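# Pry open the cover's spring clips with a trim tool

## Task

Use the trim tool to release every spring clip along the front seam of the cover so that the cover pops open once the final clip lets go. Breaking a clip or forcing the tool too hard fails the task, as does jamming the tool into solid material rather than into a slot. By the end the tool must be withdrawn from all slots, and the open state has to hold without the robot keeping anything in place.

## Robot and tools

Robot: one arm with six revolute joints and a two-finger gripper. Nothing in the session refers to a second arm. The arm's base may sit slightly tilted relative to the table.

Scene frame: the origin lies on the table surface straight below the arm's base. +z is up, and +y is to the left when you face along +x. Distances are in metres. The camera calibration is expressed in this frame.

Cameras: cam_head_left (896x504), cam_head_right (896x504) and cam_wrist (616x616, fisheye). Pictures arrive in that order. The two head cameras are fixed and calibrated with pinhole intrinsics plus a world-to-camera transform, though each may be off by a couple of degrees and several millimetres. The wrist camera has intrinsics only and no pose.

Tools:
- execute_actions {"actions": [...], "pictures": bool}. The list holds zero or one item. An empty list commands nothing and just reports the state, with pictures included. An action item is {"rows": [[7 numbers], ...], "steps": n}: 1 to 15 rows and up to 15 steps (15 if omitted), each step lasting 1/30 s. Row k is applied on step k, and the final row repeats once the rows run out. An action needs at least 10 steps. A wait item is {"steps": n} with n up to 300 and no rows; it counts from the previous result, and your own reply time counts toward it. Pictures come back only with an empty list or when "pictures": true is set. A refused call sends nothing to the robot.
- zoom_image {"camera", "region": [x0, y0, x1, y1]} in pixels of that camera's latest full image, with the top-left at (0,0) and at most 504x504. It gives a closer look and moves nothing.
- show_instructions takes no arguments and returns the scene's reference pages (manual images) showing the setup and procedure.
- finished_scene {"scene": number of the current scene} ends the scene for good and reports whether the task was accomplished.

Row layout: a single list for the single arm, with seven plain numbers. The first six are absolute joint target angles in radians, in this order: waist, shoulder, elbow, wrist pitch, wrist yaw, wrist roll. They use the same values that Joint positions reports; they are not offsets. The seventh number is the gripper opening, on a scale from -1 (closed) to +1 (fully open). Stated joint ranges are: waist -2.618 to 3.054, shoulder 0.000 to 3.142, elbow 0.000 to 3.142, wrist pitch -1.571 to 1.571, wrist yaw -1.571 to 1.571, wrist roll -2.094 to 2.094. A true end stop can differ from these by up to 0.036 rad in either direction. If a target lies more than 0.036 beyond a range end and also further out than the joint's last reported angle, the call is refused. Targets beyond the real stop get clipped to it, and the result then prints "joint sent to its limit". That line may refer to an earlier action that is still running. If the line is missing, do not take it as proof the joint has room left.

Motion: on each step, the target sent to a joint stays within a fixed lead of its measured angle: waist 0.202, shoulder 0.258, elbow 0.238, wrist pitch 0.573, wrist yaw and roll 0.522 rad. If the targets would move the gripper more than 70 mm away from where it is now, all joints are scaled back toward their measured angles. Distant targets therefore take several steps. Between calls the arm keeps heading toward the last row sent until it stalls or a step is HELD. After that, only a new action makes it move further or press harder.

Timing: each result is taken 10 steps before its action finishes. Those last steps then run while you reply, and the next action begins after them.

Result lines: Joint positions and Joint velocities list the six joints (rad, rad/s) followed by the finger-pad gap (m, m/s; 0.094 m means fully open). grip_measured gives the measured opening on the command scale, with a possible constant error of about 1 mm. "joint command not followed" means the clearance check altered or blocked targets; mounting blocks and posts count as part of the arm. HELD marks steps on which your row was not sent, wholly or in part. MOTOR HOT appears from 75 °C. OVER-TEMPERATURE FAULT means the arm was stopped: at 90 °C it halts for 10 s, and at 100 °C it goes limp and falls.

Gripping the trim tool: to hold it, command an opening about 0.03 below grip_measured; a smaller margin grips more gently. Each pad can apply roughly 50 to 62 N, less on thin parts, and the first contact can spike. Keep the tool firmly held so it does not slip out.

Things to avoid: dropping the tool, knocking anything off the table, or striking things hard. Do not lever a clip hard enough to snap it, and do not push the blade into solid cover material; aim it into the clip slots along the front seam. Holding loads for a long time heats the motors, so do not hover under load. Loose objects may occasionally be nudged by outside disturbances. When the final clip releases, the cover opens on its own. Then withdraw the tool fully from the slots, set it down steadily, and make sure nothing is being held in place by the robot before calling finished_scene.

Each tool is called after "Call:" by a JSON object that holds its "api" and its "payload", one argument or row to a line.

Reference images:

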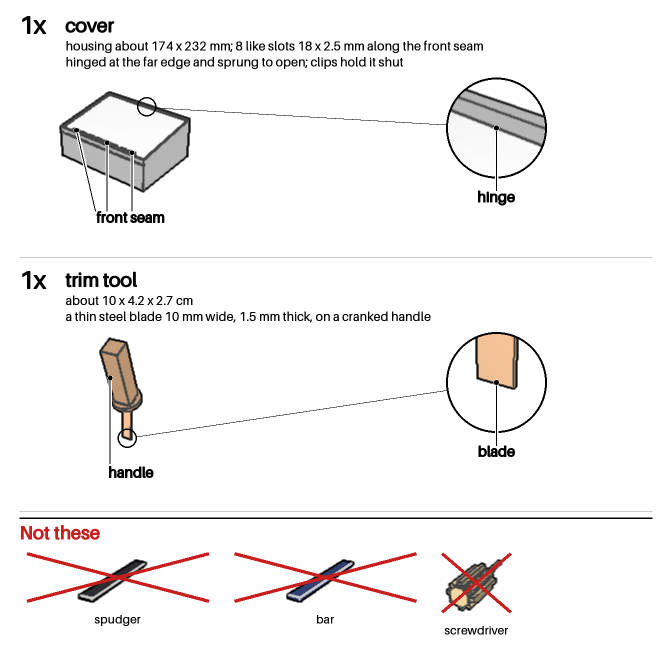

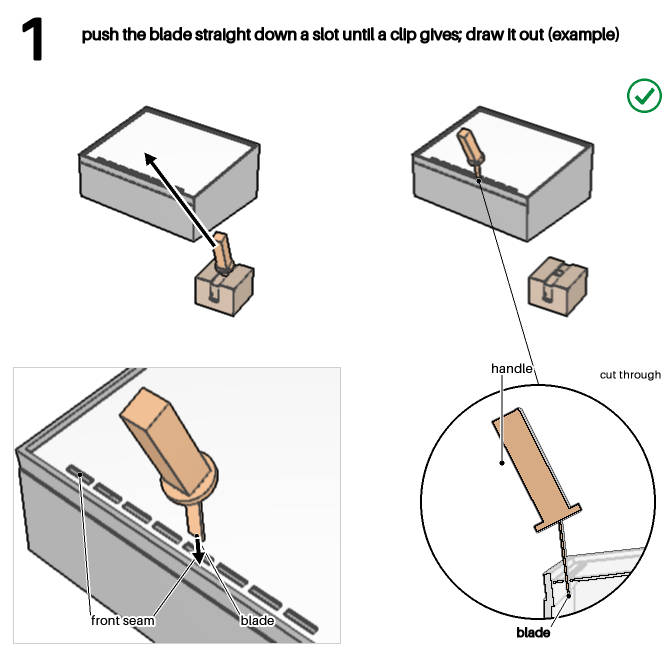

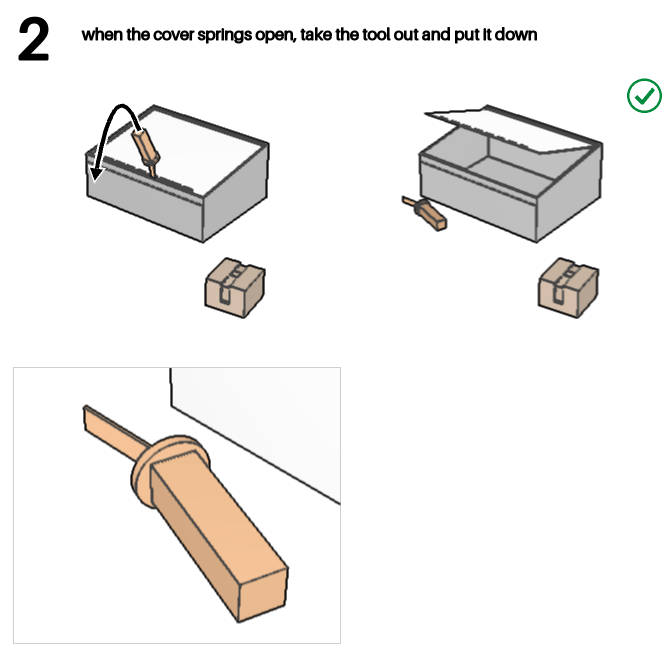

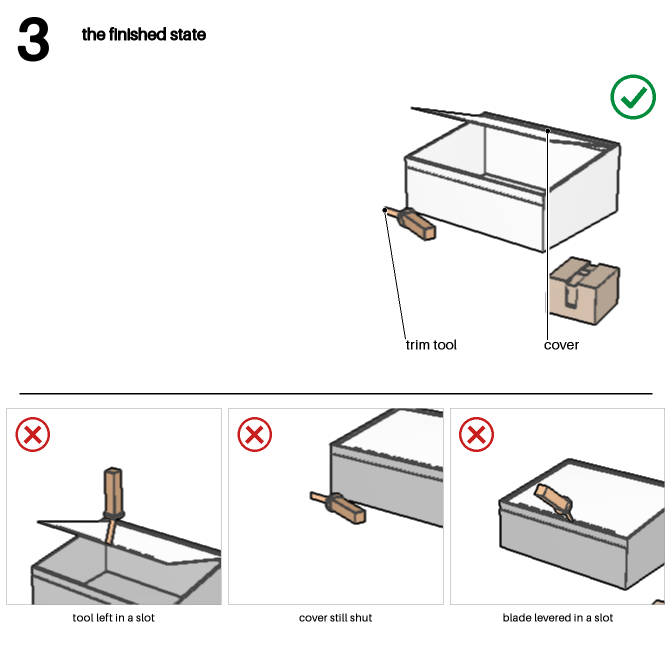

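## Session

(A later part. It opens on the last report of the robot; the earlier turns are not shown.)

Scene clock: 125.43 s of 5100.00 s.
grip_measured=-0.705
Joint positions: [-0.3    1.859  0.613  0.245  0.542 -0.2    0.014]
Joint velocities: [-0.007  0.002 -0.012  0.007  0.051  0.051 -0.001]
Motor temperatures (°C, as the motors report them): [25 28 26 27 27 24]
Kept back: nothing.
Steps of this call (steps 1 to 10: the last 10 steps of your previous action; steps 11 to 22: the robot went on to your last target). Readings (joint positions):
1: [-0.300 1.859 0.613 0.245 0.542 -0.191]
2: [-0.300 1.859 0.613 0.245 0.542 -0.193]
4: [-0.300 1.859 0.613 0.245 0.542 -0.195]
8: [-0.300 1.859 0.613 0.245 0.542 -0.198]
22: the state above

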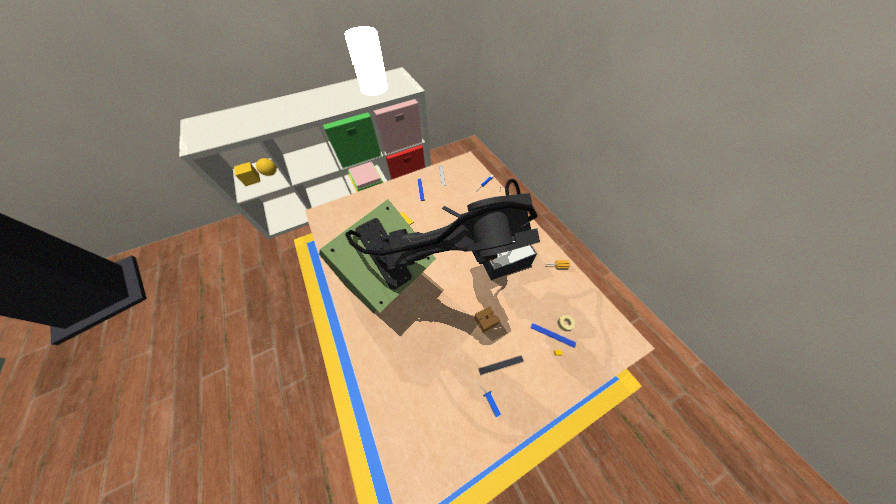

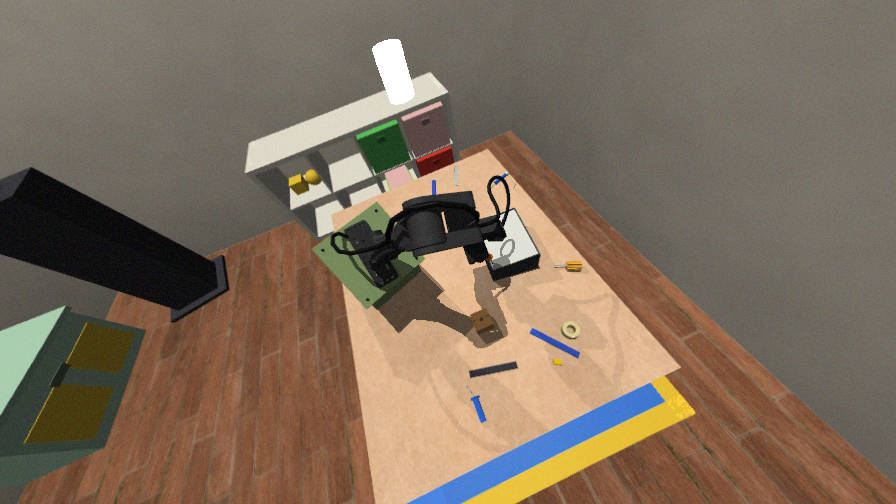

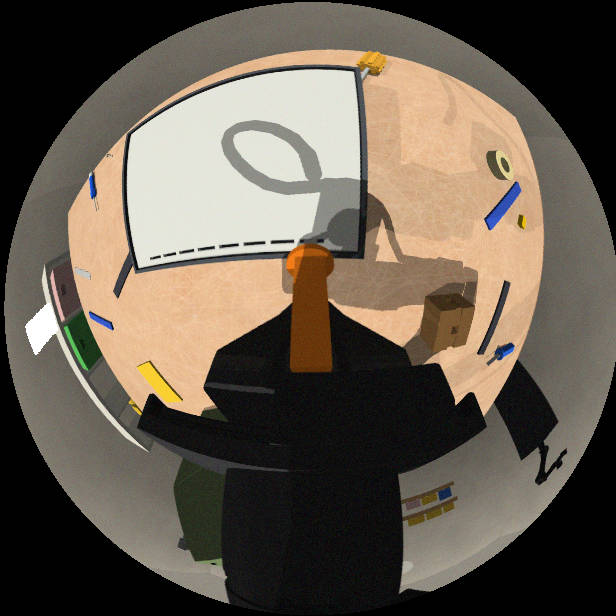

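Call:
{"api": "zoom_image", "payload": {
  "camera": "cam_wrist",
  "region": [285, 220, 335, 260]
}}

Region (285, 220, 335, 260) of cam_wrist's 616x616 image, scaled by 10.080, with more detail than that image has; it fills the top 403 rows of this view, and the rest is white.

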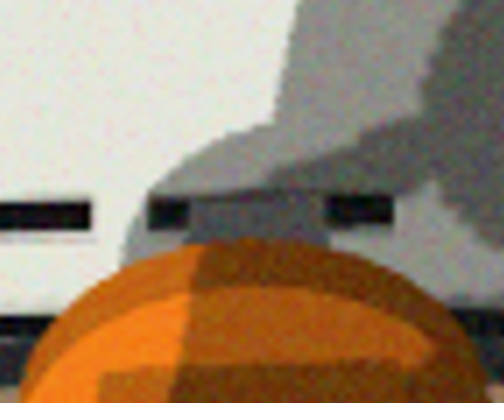

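Call:
{"api": "execute_actions", "payload": {
  "actions": [
    {"rows": [[-0.311,1.886,0.613,0.2655,0.528,-0.213,-0.75],[-0.311,1.886,0.613,0.2655,0.528,-0.213,-0.75],[-0.308,1.8815,0.613,0.2647,0.528,-0.213,-0.75]], "steps": 15}
  ],
  "pictures": false
}}

Call:
{"api": "execute_actions", "payload": {
  "actions": [
    {"steps": 22}
  ],
  "pictures": true
}}

Call:
{"api": "zoom_image", "payload": {
  "camera": "cam_wrist",
  "region": [285, 220, 335, 260]
}}

Scene clock: 126.80 s of 5100.00 s.
grip_measured=-0.705
Joint positions: [-0.302  1.865  0.613  0.252  0.54  -0.202  0.014]
Joint velocities: [-0.012 -0.002 -0.007 -0.037  0.037 -0.037  0.   ]
Motor temperatures (°C, as the motors report them): [25 28 26 27 27 24]
Steps of this call (steps 1 to 15: the robot went on to your last target; steps 16 to 36: nothing new was sent; steps 37 to 41: the first 5 steps of this action). Readings (joint positions):
37: [-0.300 1.860 0.613 0.246 0.542 -0.200]
38: [-0.301 1.862 0.613 0.249 0.541 -0.201]
40: [-0.302 1.865 0.613 0.252 0.541 -0.202]
41: the state above

Scene clock: 127.53 s of 5100.00 s.
grip_measured=-0.705
Joint positions: [-0.302  1.865  0.613  0.252  0.54  -0.203  0.014]
Joint velocities: [ 0.002 -0.007 -0.007  0.066 -0.051  0.037 -0.   ]
Motor temperatures (°C, as the motors report them): [25 28 26 27 27 24]
Kept back: nothing.
Steps of this call (steps 1 to 10: the last 10 steps of your previous action; steps 11 to 15: the robot went on to your last target; steps 16 to 22: nothing new was sent). Readings (joint positions):
1: [-0.302 1.865 0.613 0.252 0.540 -0.202]
2: [-0.302 1.865 0.613 0.252 0.540 -0.202]
4: [-0.302 1.865 0.613 0.252 0.540 -0.202]
8: [-0.302 1.865 0.613 0.252 0.540 -0.202]
22: the state above
The arm was judged still, so your last target was given up. Only a new action makes it travel on or press farther. Fingers that are still opening or closing keep moving.

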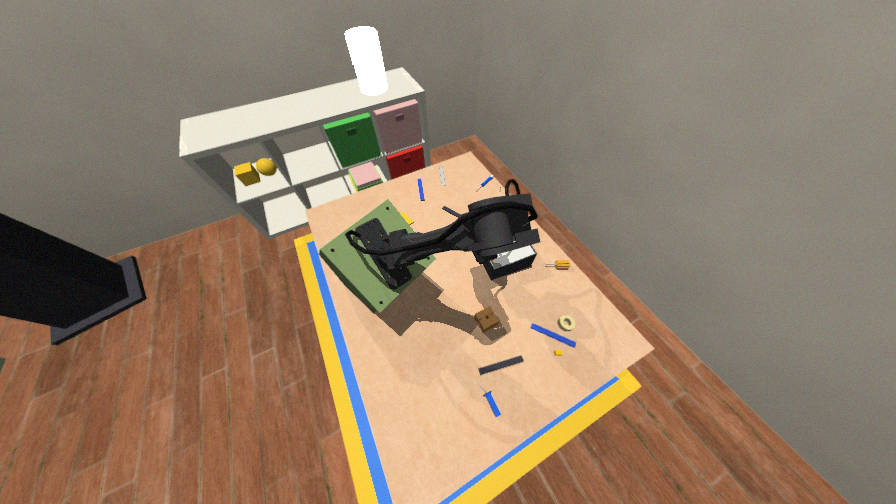

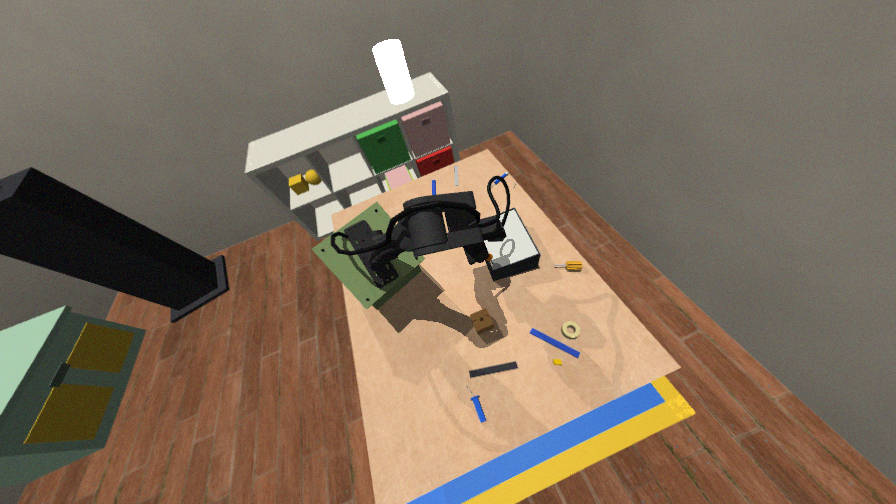

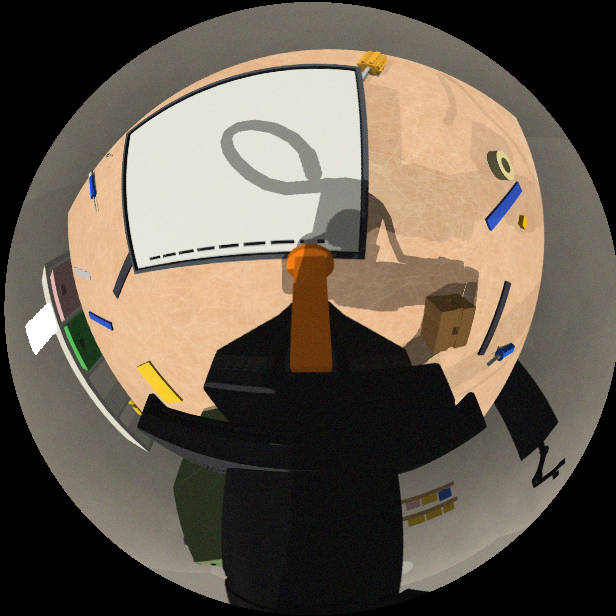

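Region (285, 220, 335, 260) of cam_wrist's 616x616 image, scaled by 10.080, with more detail than that image has; it fills the top 403 rows of this view, and the rest is white.

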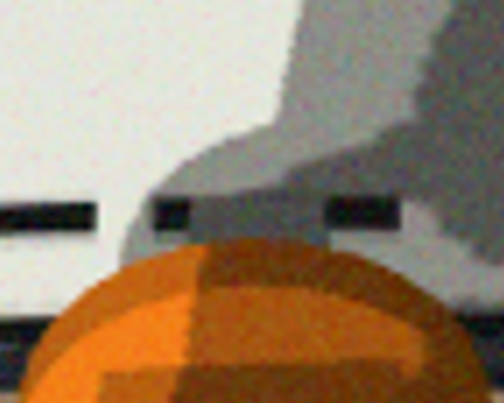

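Call:
{"api": "execute_actions", "payload": {
  "actions": [
    {"rows": [[-0.316,1.891,0.613,0.2695,0.526,-0.218,-0.75],[-0.316,1.891,0.613,0.2695,0.526,-0.218,-0.75],[-0.3148,1.8865,0.613,0.269,0.526,-0.218,-0.75]], "steps": 15}
  ],
  "pictures": false
}}

Call:
{"api": "execute_actions", "payload": {
  "actions": [
    {"steps": 22}
  ],
  "pictures": true
}}

Call:
{"api": "zoom_image", "payload": {
  "camera": "cam_wrist",
  "region": [285, 220, 335, 260]
}}

Scene clock: 128.50 s of 5100.00 s.
grip_measured=-0.705
Joint positions: [-0.305  1.865  0.613  0.254  0.536 -0.206  0.014]
Joint velocities: [-0.012 -0.012 -0.002  0.007 -0.051 -0.081  0.   ]
Motor temperatures (°C, as the motors report them): [25 28 26 27 27 24]
Steps of this call (steps 1 to 24: nothing new was sent; steps 25 to 29: the first 5 steps of this action). Readings (joint positions):
25: [-0.303 1.865 0.613 0.253 0.540 -0.203]
26: [-0.304 1.865 0.613 0.253 0.538 -0.205]
28: [-0.305 1.865 0.613 0.254 0.536 -0.206]
29: the state above

Scene clock: 129.23 s of 5100.00 s.
grip_measured=-0.705
Joint positions: [-0.305  1.865  0.613  0.254  0.536 -0.207  0.014]
Joint velocities: [ 0.007 -0.007 -0.002  0.037  0.007 -0.007  0.   ]
Motor temperatures (°C, as the motors report them): [25 28 26 27 27 24]
Kept back: nothing.
Steps of this call (steps 1 to 10: the last 10 steps of your previous action; steps 11 to 15: the robot went on to your last target; steps 16 to 22: nothing new was sent). Readings (joint positions):
1: [-0.305 1.865 0.613 0.254 0.536 -0.206]
2: [-0.305 1.865 0.613 0.254 0.536 -0.206]
4: [-0.305 1.865 0.613 0.254 0.536 -0.207]
8: [-0.305 1.865 0.613 0.254 0.536 -0.207]
22: the state above
The arm was judged still, so your last target was given up. Only a new action makes it travel on or press farther. Fingers that are still opening or closing keep moving.

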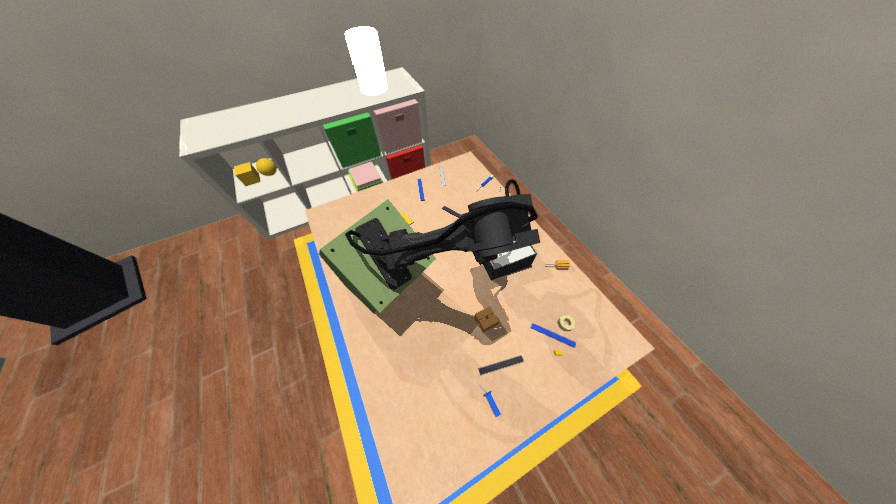

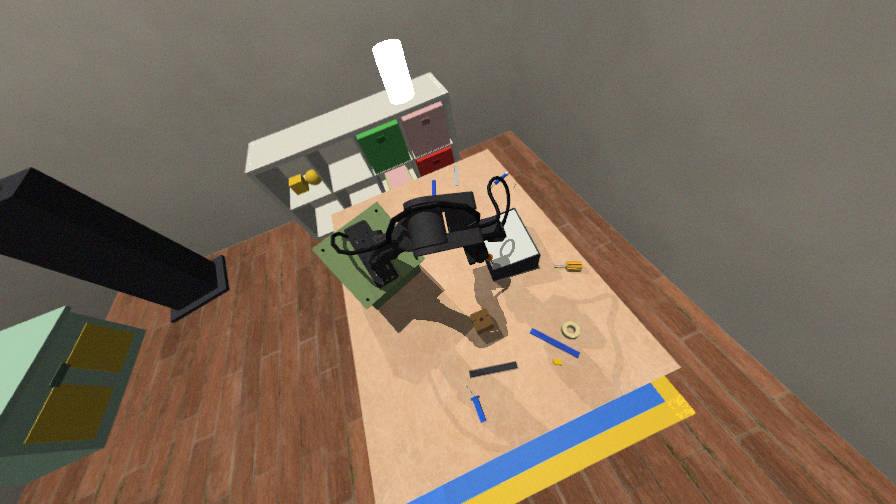

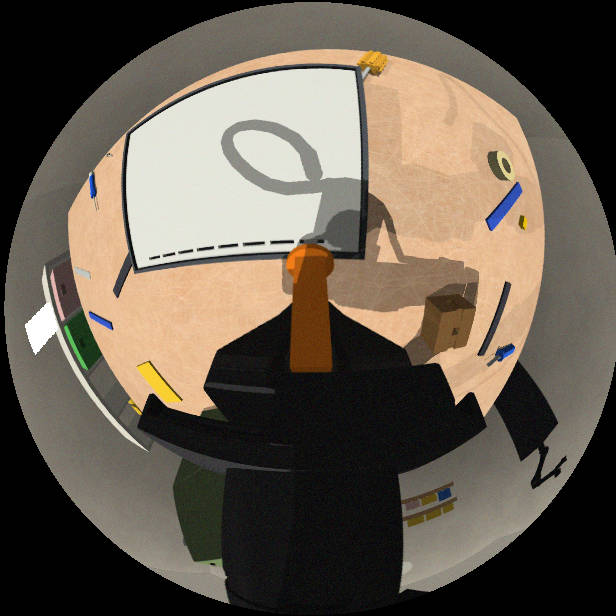

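Region (285, 220, 335, 260) of cam_wrist's 616x616 image, scaled by 10.080, with more detail than that image has; it fills the top 403 rows of this view, and the rest is white.

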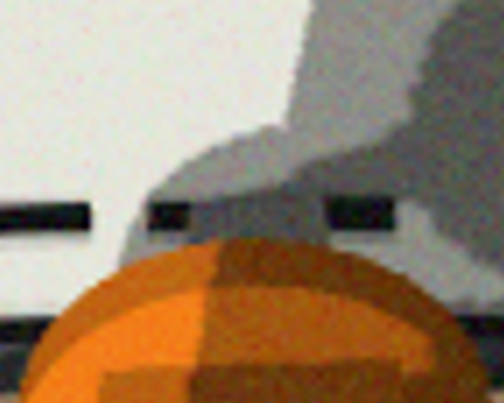

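Call:
{"api": "execute_actions", "payload": {
  "actions": [
    {"rows": [[-0.305,1.862,0.613,0.236,0.536,-0.207,-0.75],[-0.305,1.862,0.613,0.234,0.536,-0.207,-0.75],[-0.305,1.862,0.613,0.233,0.536,-0.207,-0.75],[-0.305,1.862,0.613,0.233,0.536,-0.207,-0.75],[-0.305,1.862,0.613,0.2345,0.536,-0.207,-0.75]], "steps": 15}
  ],
  "pictures": false
}}

Call:
{"api": "execute_actions", "payload": {
  "actions": [
    {"steps": 22}
  ],
  "pictures": true
}}

Call:
{"api": "zoom_image", "payload": {
  "camera": "cam_wrist",
  "region": [285, 220, 335, 260]
}}

Scene clock: 130.20 s of 5100.00 s.
grip_measured=-0.705
Joint positions: [-0.305  1.865  0.613  0.253  0.536 -0.207  0.014]
Joint velocities: [-0.017 -0.012  0.002  0.007 -0.007 -0.066 -0.001]
Motor temperatures (°C, as the motors report them): [25 28 26 27 27 24]
Steps of this call (steps 1 to 24: nothing new was sent; steps 25 to 29: the first 5 steps of this action). Readings (joint positions):
25: [-0.305 1.865 0.613 0.254 0.536 -0.207]
26: [-0.305 1.865 0.613 0.253 0.536 -0.207]
28: [-0.305 1.865 0.613 0.253 0.536 -0.207]
29: the state above

Scene clock: 130.93 s of 5100.00 s.
grip_measured=-0.705
Joint positions: [-0.305  1.865  0.613  0.253  0.536 -0.207  0.014]
Joint velocities: [ 0.017  0.002 -0.002  0.007 -0.051 -0.007  0.   ]
Motor temperatures (°C, as the motors report them): [25 28 26 27 27 24]
Kept back: nothing.
Steps of this call (steps 1 to 10: the last 10 steps of your previous action; steps 11 to 15: the robot went on to your last target; steps 16 to 22: nothing new was sent). Readings (joint positions):
1: [-0.305 1.865 0.613 0.253 0.536 -0.207]
2: [-0.305 1.865 0.613 0.253 0.536 -0.207]
4: [-0.305 1.865 0.613 0.253 0.536 -0.207]
8: [-0.305 1.865 0.613 0.253 0.536 -0.207]
22: the state above
The arm was judged still, so your last target was given up. Only a new action makes it travel on or press farther. Fingers that are still opening or closing keep moving.

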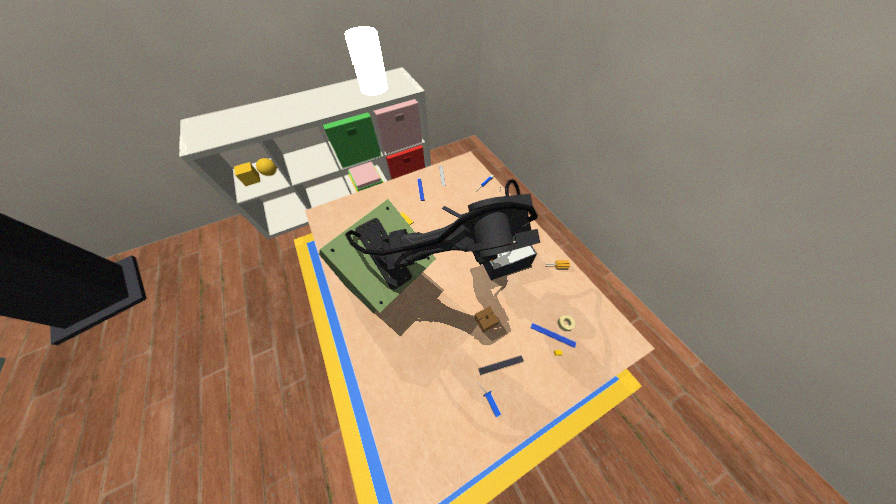

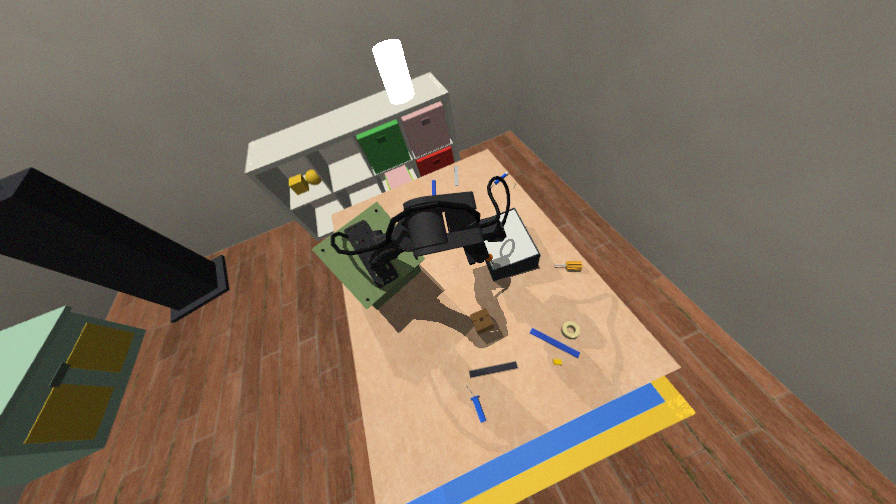

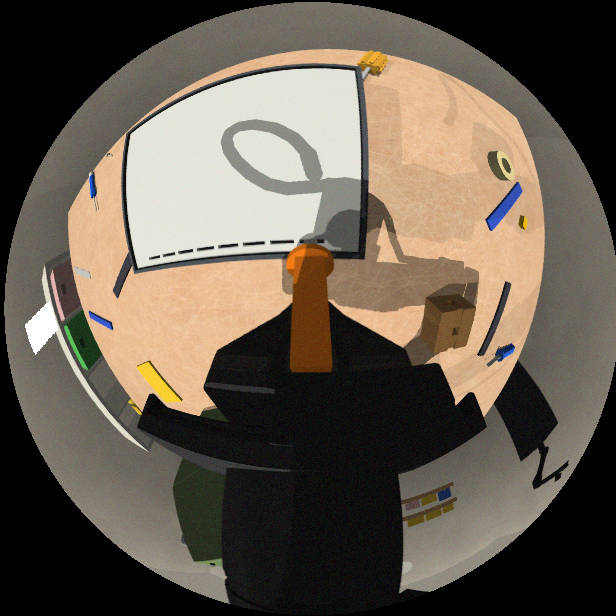

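Region (285, 220, 335, 260) of cam_wrist's 616x616 image, scaled by 10.080, with more detail than that image has; it fills the top 403 rows of this view, and the rest is white.

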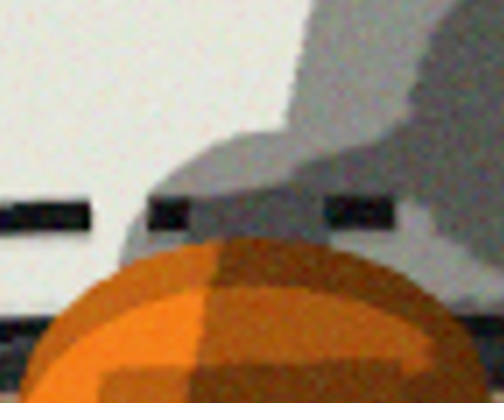

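Call:
{"api": "execute_actions", "payload": {
  "actions": [
    {"rows": [[-0.3134,1.865,0.613,0.2752,0.5258,-0.2174,-0.75],[-0.3138,1.865,0.613,0.2764,0.5256,-0.2178,-0.75],[-0.318,1.891,0.613,0.2777,0.5253,-0.2183,-0.75],[-0.318,1.891,0.613,0.2789,0.5251,-0.2187,-0.75],[-0.3142,1.8861,0.613,0.2801,0.5249,-0.2191,-0.75],[-0.3146,1.8869,0.613,0.2813,0.5247,-0.2195,-0.75],[-0.315,1.8878,0.613,0.2825,0.5245,-0.2199,-0.75],[-0.3154,1.8886,0.613,0.2838,0.5242,-0.2204,-0.75],[-0.3158,1.8895,0.613,0.285,0.524,-0.2208,-0.75],[-0.3163,1.8903,0.613,0.2862,0.5238,-0.2212,-0.75],[-0.3167,1.8912,0.613,0.2874,0.5236,-0.2216,-0.75],[-0.3171,1.892,0.613,0.2886,0.5234,-0.222,-0.75],[-0.3175,1.8929,0.613,0.2886,0.5231,-0.2225,-0.75],[-0.3175,1.8925,0.613,0.284,0.5231,-0.2225,-0.75],[-0.3175,1.8925,0.613,0.282,0.5231,-0.2225,-0.75]], "steps": 15}
  ],
  "pictures": false
}}

Call:
{"api": "execute_actions", "payload": {
  "actions": [
    {"steps": 18}
  ],
  "pictures": true
}}

Call:
{"api": "zoom_image", "payload": {
  "camera": "cam_wrist",
  "region": [285, 220, 335, 260]
}}

Scene clock: 133.03 s of 5100.00 s.
grip_measured=-0.705
Joint positions: [-0.305  1.865  0.613  0.255  0.536 -0.208  0.014]
Joint velocities: [-0.007 -0.017  0.002 -0.022 -0.022 -0.007 -0.   ]
Motor temperatures (°C, as the motors report them): [25 28 26 27 27 24]
Steps of this call (steps 1 to 58: nothing new was sent; steps 59 to 63: the first 5 steps of this action). Readings (joint positions):
59: [-0.305 1.865 0.613 0.254 0.536 -0.207]
60: [-0.305 1.865 0.613 0.255 0.536 -0.207]
62: [-0.305 1.865 0.613 0.255 0.536 -0.208]
63: the state above

Scene clock: 133.63 s of 5100.00 s.
grip_measured=-0.705
Joint positions: [-0.306  1.87   0.613  0.261  0.536 -0.211  0.014]
Joint velocities: [-0.012 -0.022 -0.007  0.037 -0.007  0.022  0.001]
Motor temperatures (°C, as the motors report them): [25 28 26 27 27 24]
Kept back: nothing.
Steps of this call (steps 1 to 10: the last 10 steps of your previous action; steps 11 to 15: the robot went on to your last target; steps 16 to 18: nothing new was sent). Readings (joint positions):
1: [-0.305 1.865 0.613 0.255 0.536 -0.208]
2: [-0.305 1.865 0.613 0.255 0.536 -0.208]
4: [-0.305 1.865 0.613 0.256 0.536 -0.209]
8: [-0.306 1.868 0.613 0.259 0.536 -0.210]
18: the state above
The arm was judged still, so your last target was given up. Only a new action makes it travel on or press farther. Fingers that are still opening or closing keep moving.

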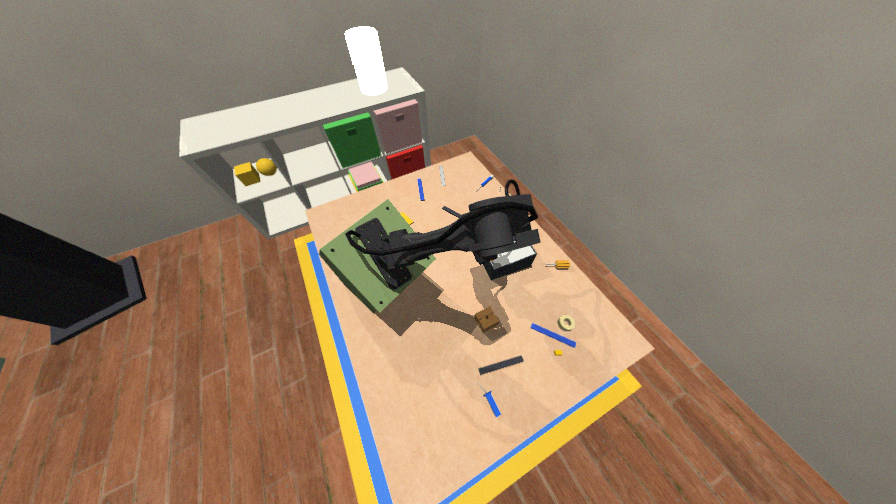

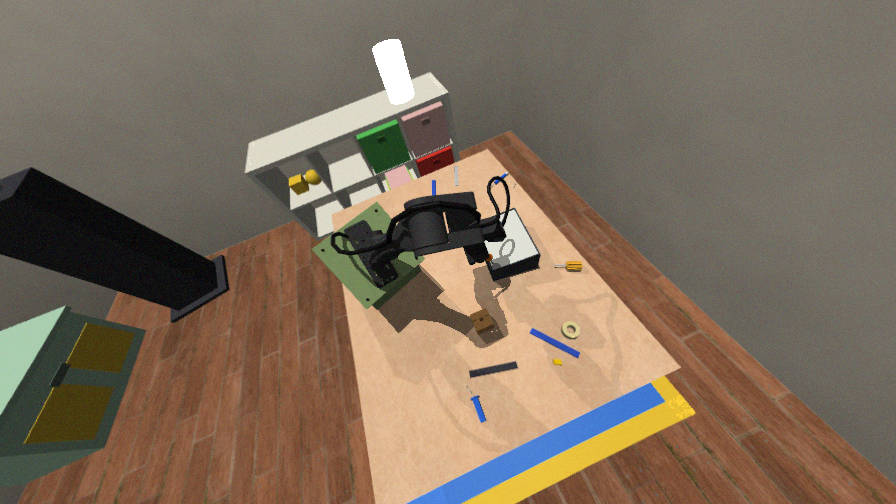

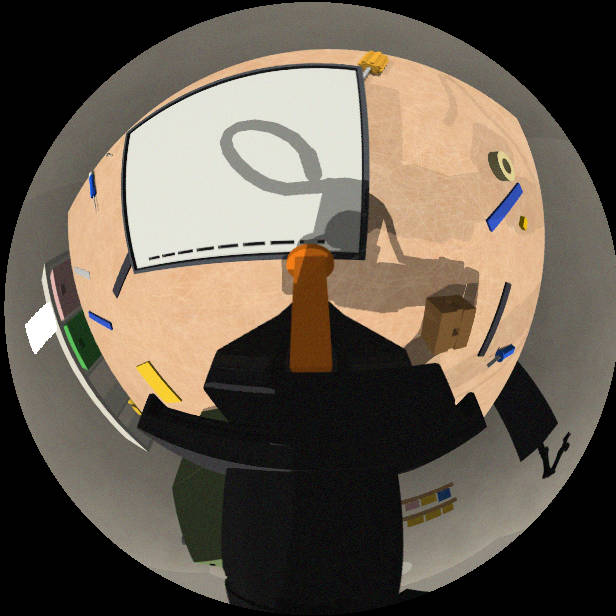

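Region (285, 220, 335, 260) of cam_wrist's 616x616 image, scaled by 10.080, with more detail than that image has; it fills the top 403 rows of this view, and the rest is white.

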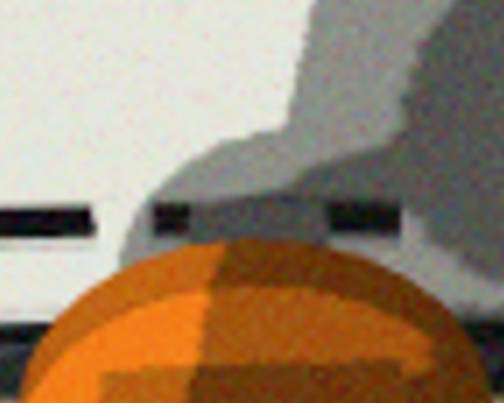

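Call:
{"api": "zoom_image", "payload": {
  "camera": "cam_head_right",
  "region": [460, 230, 540, 280]
}}

Call:
{"api": "zoom_image", "payload": {
  "camera": "cam_wrist",
  "region": [295, 230, 325, 250]
}}

Region (460, 230, 540, 280) of cam_head_right's 896x504 image, scaled by 6.300, with more detail than that image has; it fills the top 315 rows of this view, and the rest is white.

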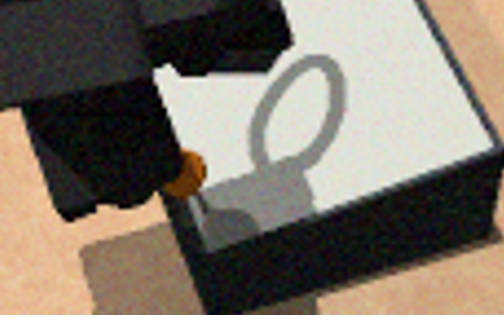

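Region (295, 230, 325, 250) of cam_wrist's 616x616 image, scaled by 16.800, with more detail than that image has.

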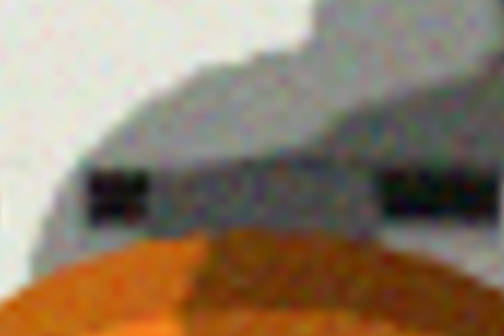

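Call:
{"api": "execute_actions", "payload": {
  "actions": [
    {"rows": [[-0.306,1.870,0.613,0.243,0.536,-0.211,-0.75],[-0.306,1.870,0.613,0.241,0.536,-0.211,-0.75],[-0.306,1.870,0.613,0.240,0.536,-0.211,-0.75],[-0.306,1.870,0.613,0.239,0.536,-0.211,-0.75],[-0.306,1.870,0.613,0.239,0.536,-0.211,-0.75],[-0.306,1.870,0.613,0.241,0.536,-0.211,-0.75]], "steps": 15}
  ],
  "pictures": false
}}

Call:
{"api": "execute_actions", "payload": {
  "actions": [
    {"steps": 18}
  ],
  "pictures": true
}}

Call:
{"api": "zoom_image", "payload": {
  "camera": "cam_wrist",
  "region": [285, 220, 335, 260]
}}

Scene clock: 137.37 s of 5100.00 s.
grip_measured=-0.705
Joint positions: [-0.306  1.87   0.613  0.259  0.536 -0.211  0.014]
Joint velocities: [ 0.002 -0.007  0.002 -0.037 -0.066  0.095 -0.   ]
Motor temperatures (°C, as the motors report them): [25 28 26 27 27 24]
Steps of this call (steps 1 to 90: nothing new was sent; then 0.57 s passed at rest; steps 91 to 95: the first 5 steps of this action). Readings (joint positions):
91: [-0.306 1.870 0.613 0.260 0.536 -0.211]
92: [-0.306 1.870 0.613 0.259 0.536 -0.211]
94: [-0.306 1.870 0.613 0.259 0.536 -0.211]
95: the state above

Scene clock: 137.97 s of 5100.00 s.
grip_measured=-0.705
Joint positions: [-0.306  1.87   0.613  0.259  0.536 -0.211  0.014]
Joint velocities: [ 0.007  0.007 -0.017  0.066 -0.022 -0.022 -0.001]
Motor temperatures (°C, as the motors report them): [25 28 26 27 27 24]
Kept back: nothing.
Steps of this call (steps 1 to 10: the last 10 steps of your previous action; steps 11 to 15: the robot went on to your last target; steps 16 to 18: nothing new was sent). Readings (joint positions):
1: [-0.306 1.870 0.613 0.259 0.536 -0.211]
2: [-0.306 1.870 0.613 0.259 0.536 -0.211]
4: [-0.306 1.870 0.613 0.259 0.536 -0.211]
8: [-0.306 1.870 0.613 0.259 0.536 -0.211]
18: the state above
The arm was judged still, so your last target was given up. Only a new action makes it travel on or press farther. Fingers that are still opening or closing keep moving.

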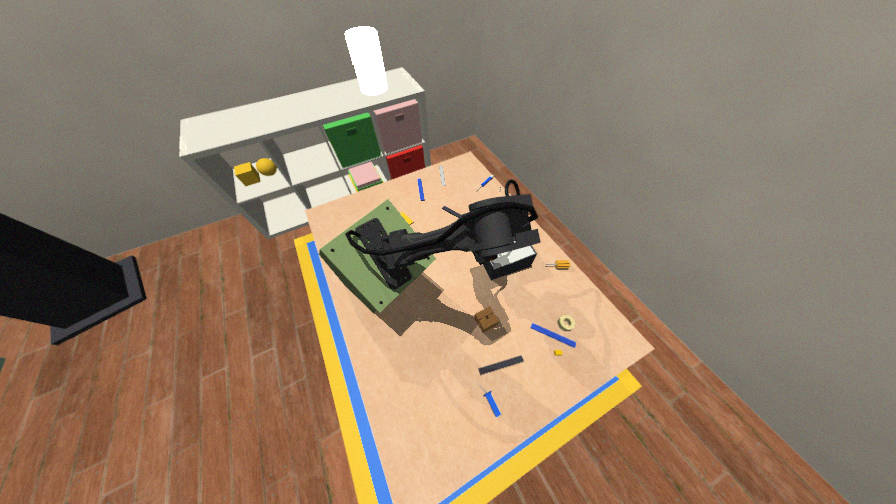

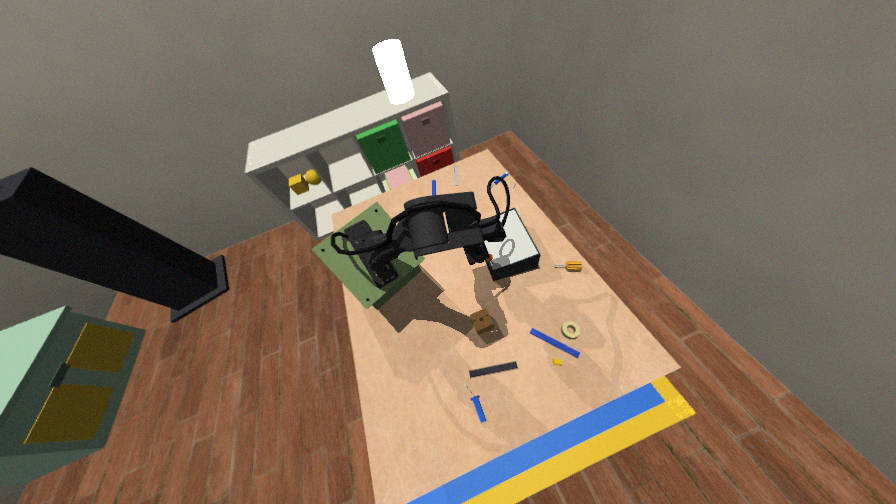

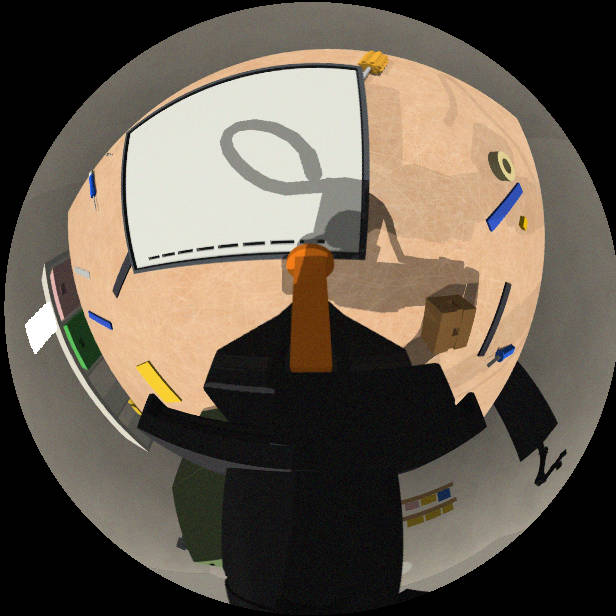

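Region (285, 220, 335, 260) of cam_wrist's 616x616 image, scaled by 10.080, with more detail than that image has; it fills the top 403 rows of this view, and the rest is white.

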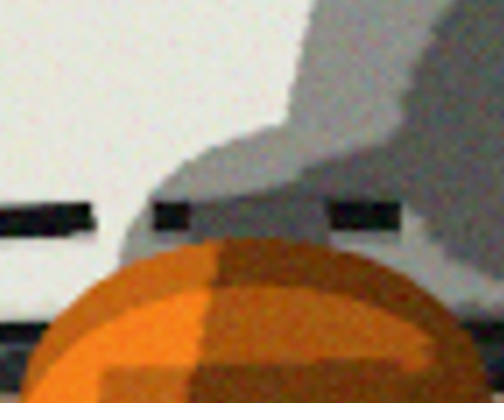

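Call:
{"api": "execute_actions", "payload": {
  "actions": [
    {"rows": [[-0.306,1.870,0.613,0.280,0.524,-0.222,-0.75],[-0.306,1.870,0.613,0.284,0.524,-0.222,-0.75],[-0.322,1.897,0.613,0.287,0.523,-0.224,-0.75],[-0.322,1.897,0.613,0.290,0.522,-0.225,-0.75],[-0.320,1.898,0.613,0.292,0.521,-0.226,-0.75],[-0.3195,1.899,0.613,0.293,0.5205,-0.2275,-0.75],[-0.3195,1.900,0.613,0.293,0.5205,-0.2275,-0.75]], "steps": 15}
  ],
  "pictures": false
}}

Call:
{"api": "execute_actions", "payload": {
  "actions": [
    {"steps": 20}
  ],
  "pictures": true
}}

Call:
{"api": "zoom_image", "payload": {
  "camera": "cam_wrist",
  "region": [285, 220, 335, 260]
}}

Scene clock: 147.07 s of 5100.00 s.
grip_measured=-0.705
Joint positions: [-0.306  1.87   0.613  0.262  0.536 -0.212  0.014]
Joint velocities: [-0.007  0.007 -0.007 -0.022 -0.081 -0.051  0.001]
Motor temperatures (°C, as the motors report them): [25 28 26 27 27 24]
Steps of this call (steps 1 to 90: nothing new was sent; then 5.93 s passed at rest; steps 91 to 95: the first 5 steps of this action). Readings (joint positions):
91: [-0.306 1.870 0.613 0.260 0.536 -0.211]
92: [-0.306 1.870 0.613 0.261 0.536 -0.211]
94: [-0.306 1.870 0.613 0.262 0.536 -0.211]
95: the state above

Scene clock: 147.73 s of 5100.00 s.
grip_measured=-0.705
Joint positions: [-0.306  1.87   0.613  0.262  0.536 -0.215  0.014]
Joint velocities: [-0.002 -0.002 -0.017  0.037  0.007 -0.066 -0.001]
Motor temperatures (°C, as the motors report them): [25 28 26 27 27 24]
Kept back: nothing.
Steps of this call (steps 1 to 10: the last 10 steps of your previous action; steps 11 to 15: the robot went on to your last target; steps 16 to 20: nothing new was sent). Readings (joint positions):
1: [-0.306 1.870 0.613 0.262 0.536 -0.213]
2: [-0.306 1.870 0.613 0.262 0.536 -0.213]
4: [-0.306 1.870 0.613 0.262 0.536 -0.214]
8: [-0.306 1.870 0.613 0.262 0.536 -0.215]
20: the state above
The arm was judged still, so your last target was given up. Only a new action makes it travel on or press farther. Fingers that are still opening or closing keep moving.

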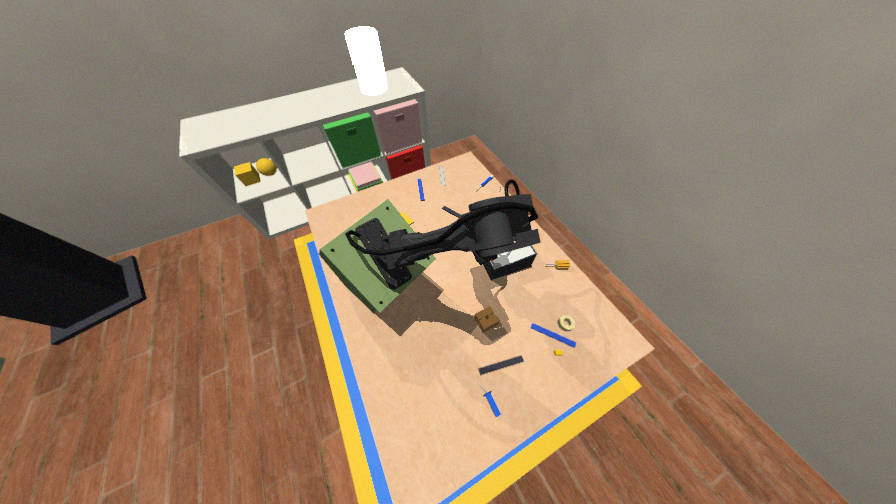

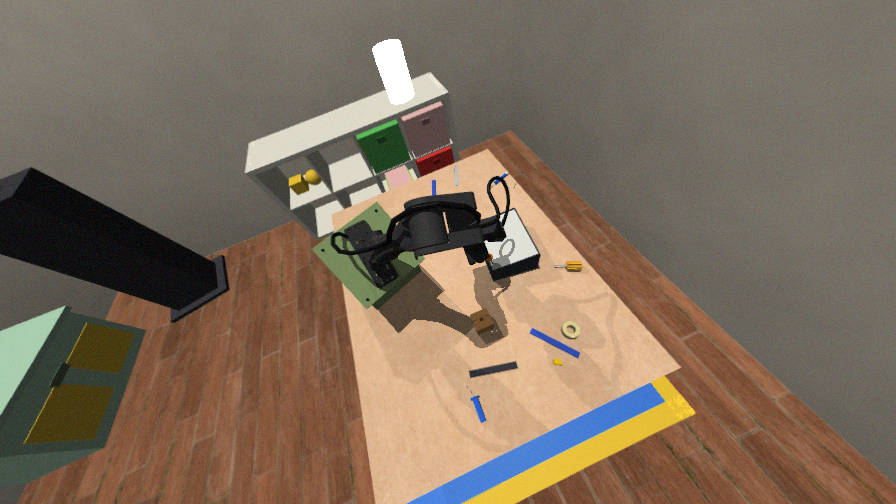

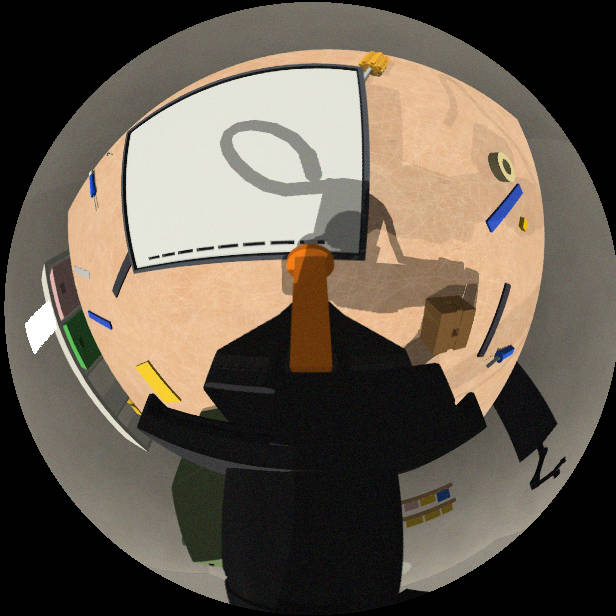

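Region (285, 220, 335, 260) of cam_wrist's 616x616 image, scaled by 10.080, with more detail than that image has; it fills the top 403 rows of this view, and the rest is white.

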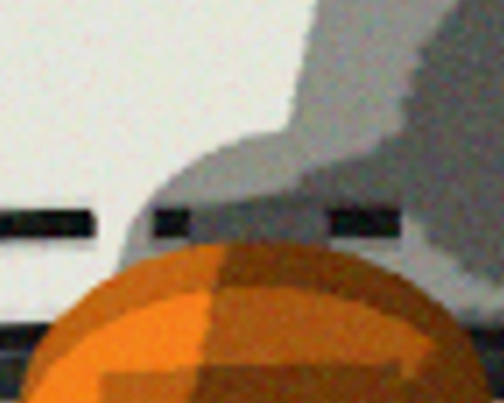

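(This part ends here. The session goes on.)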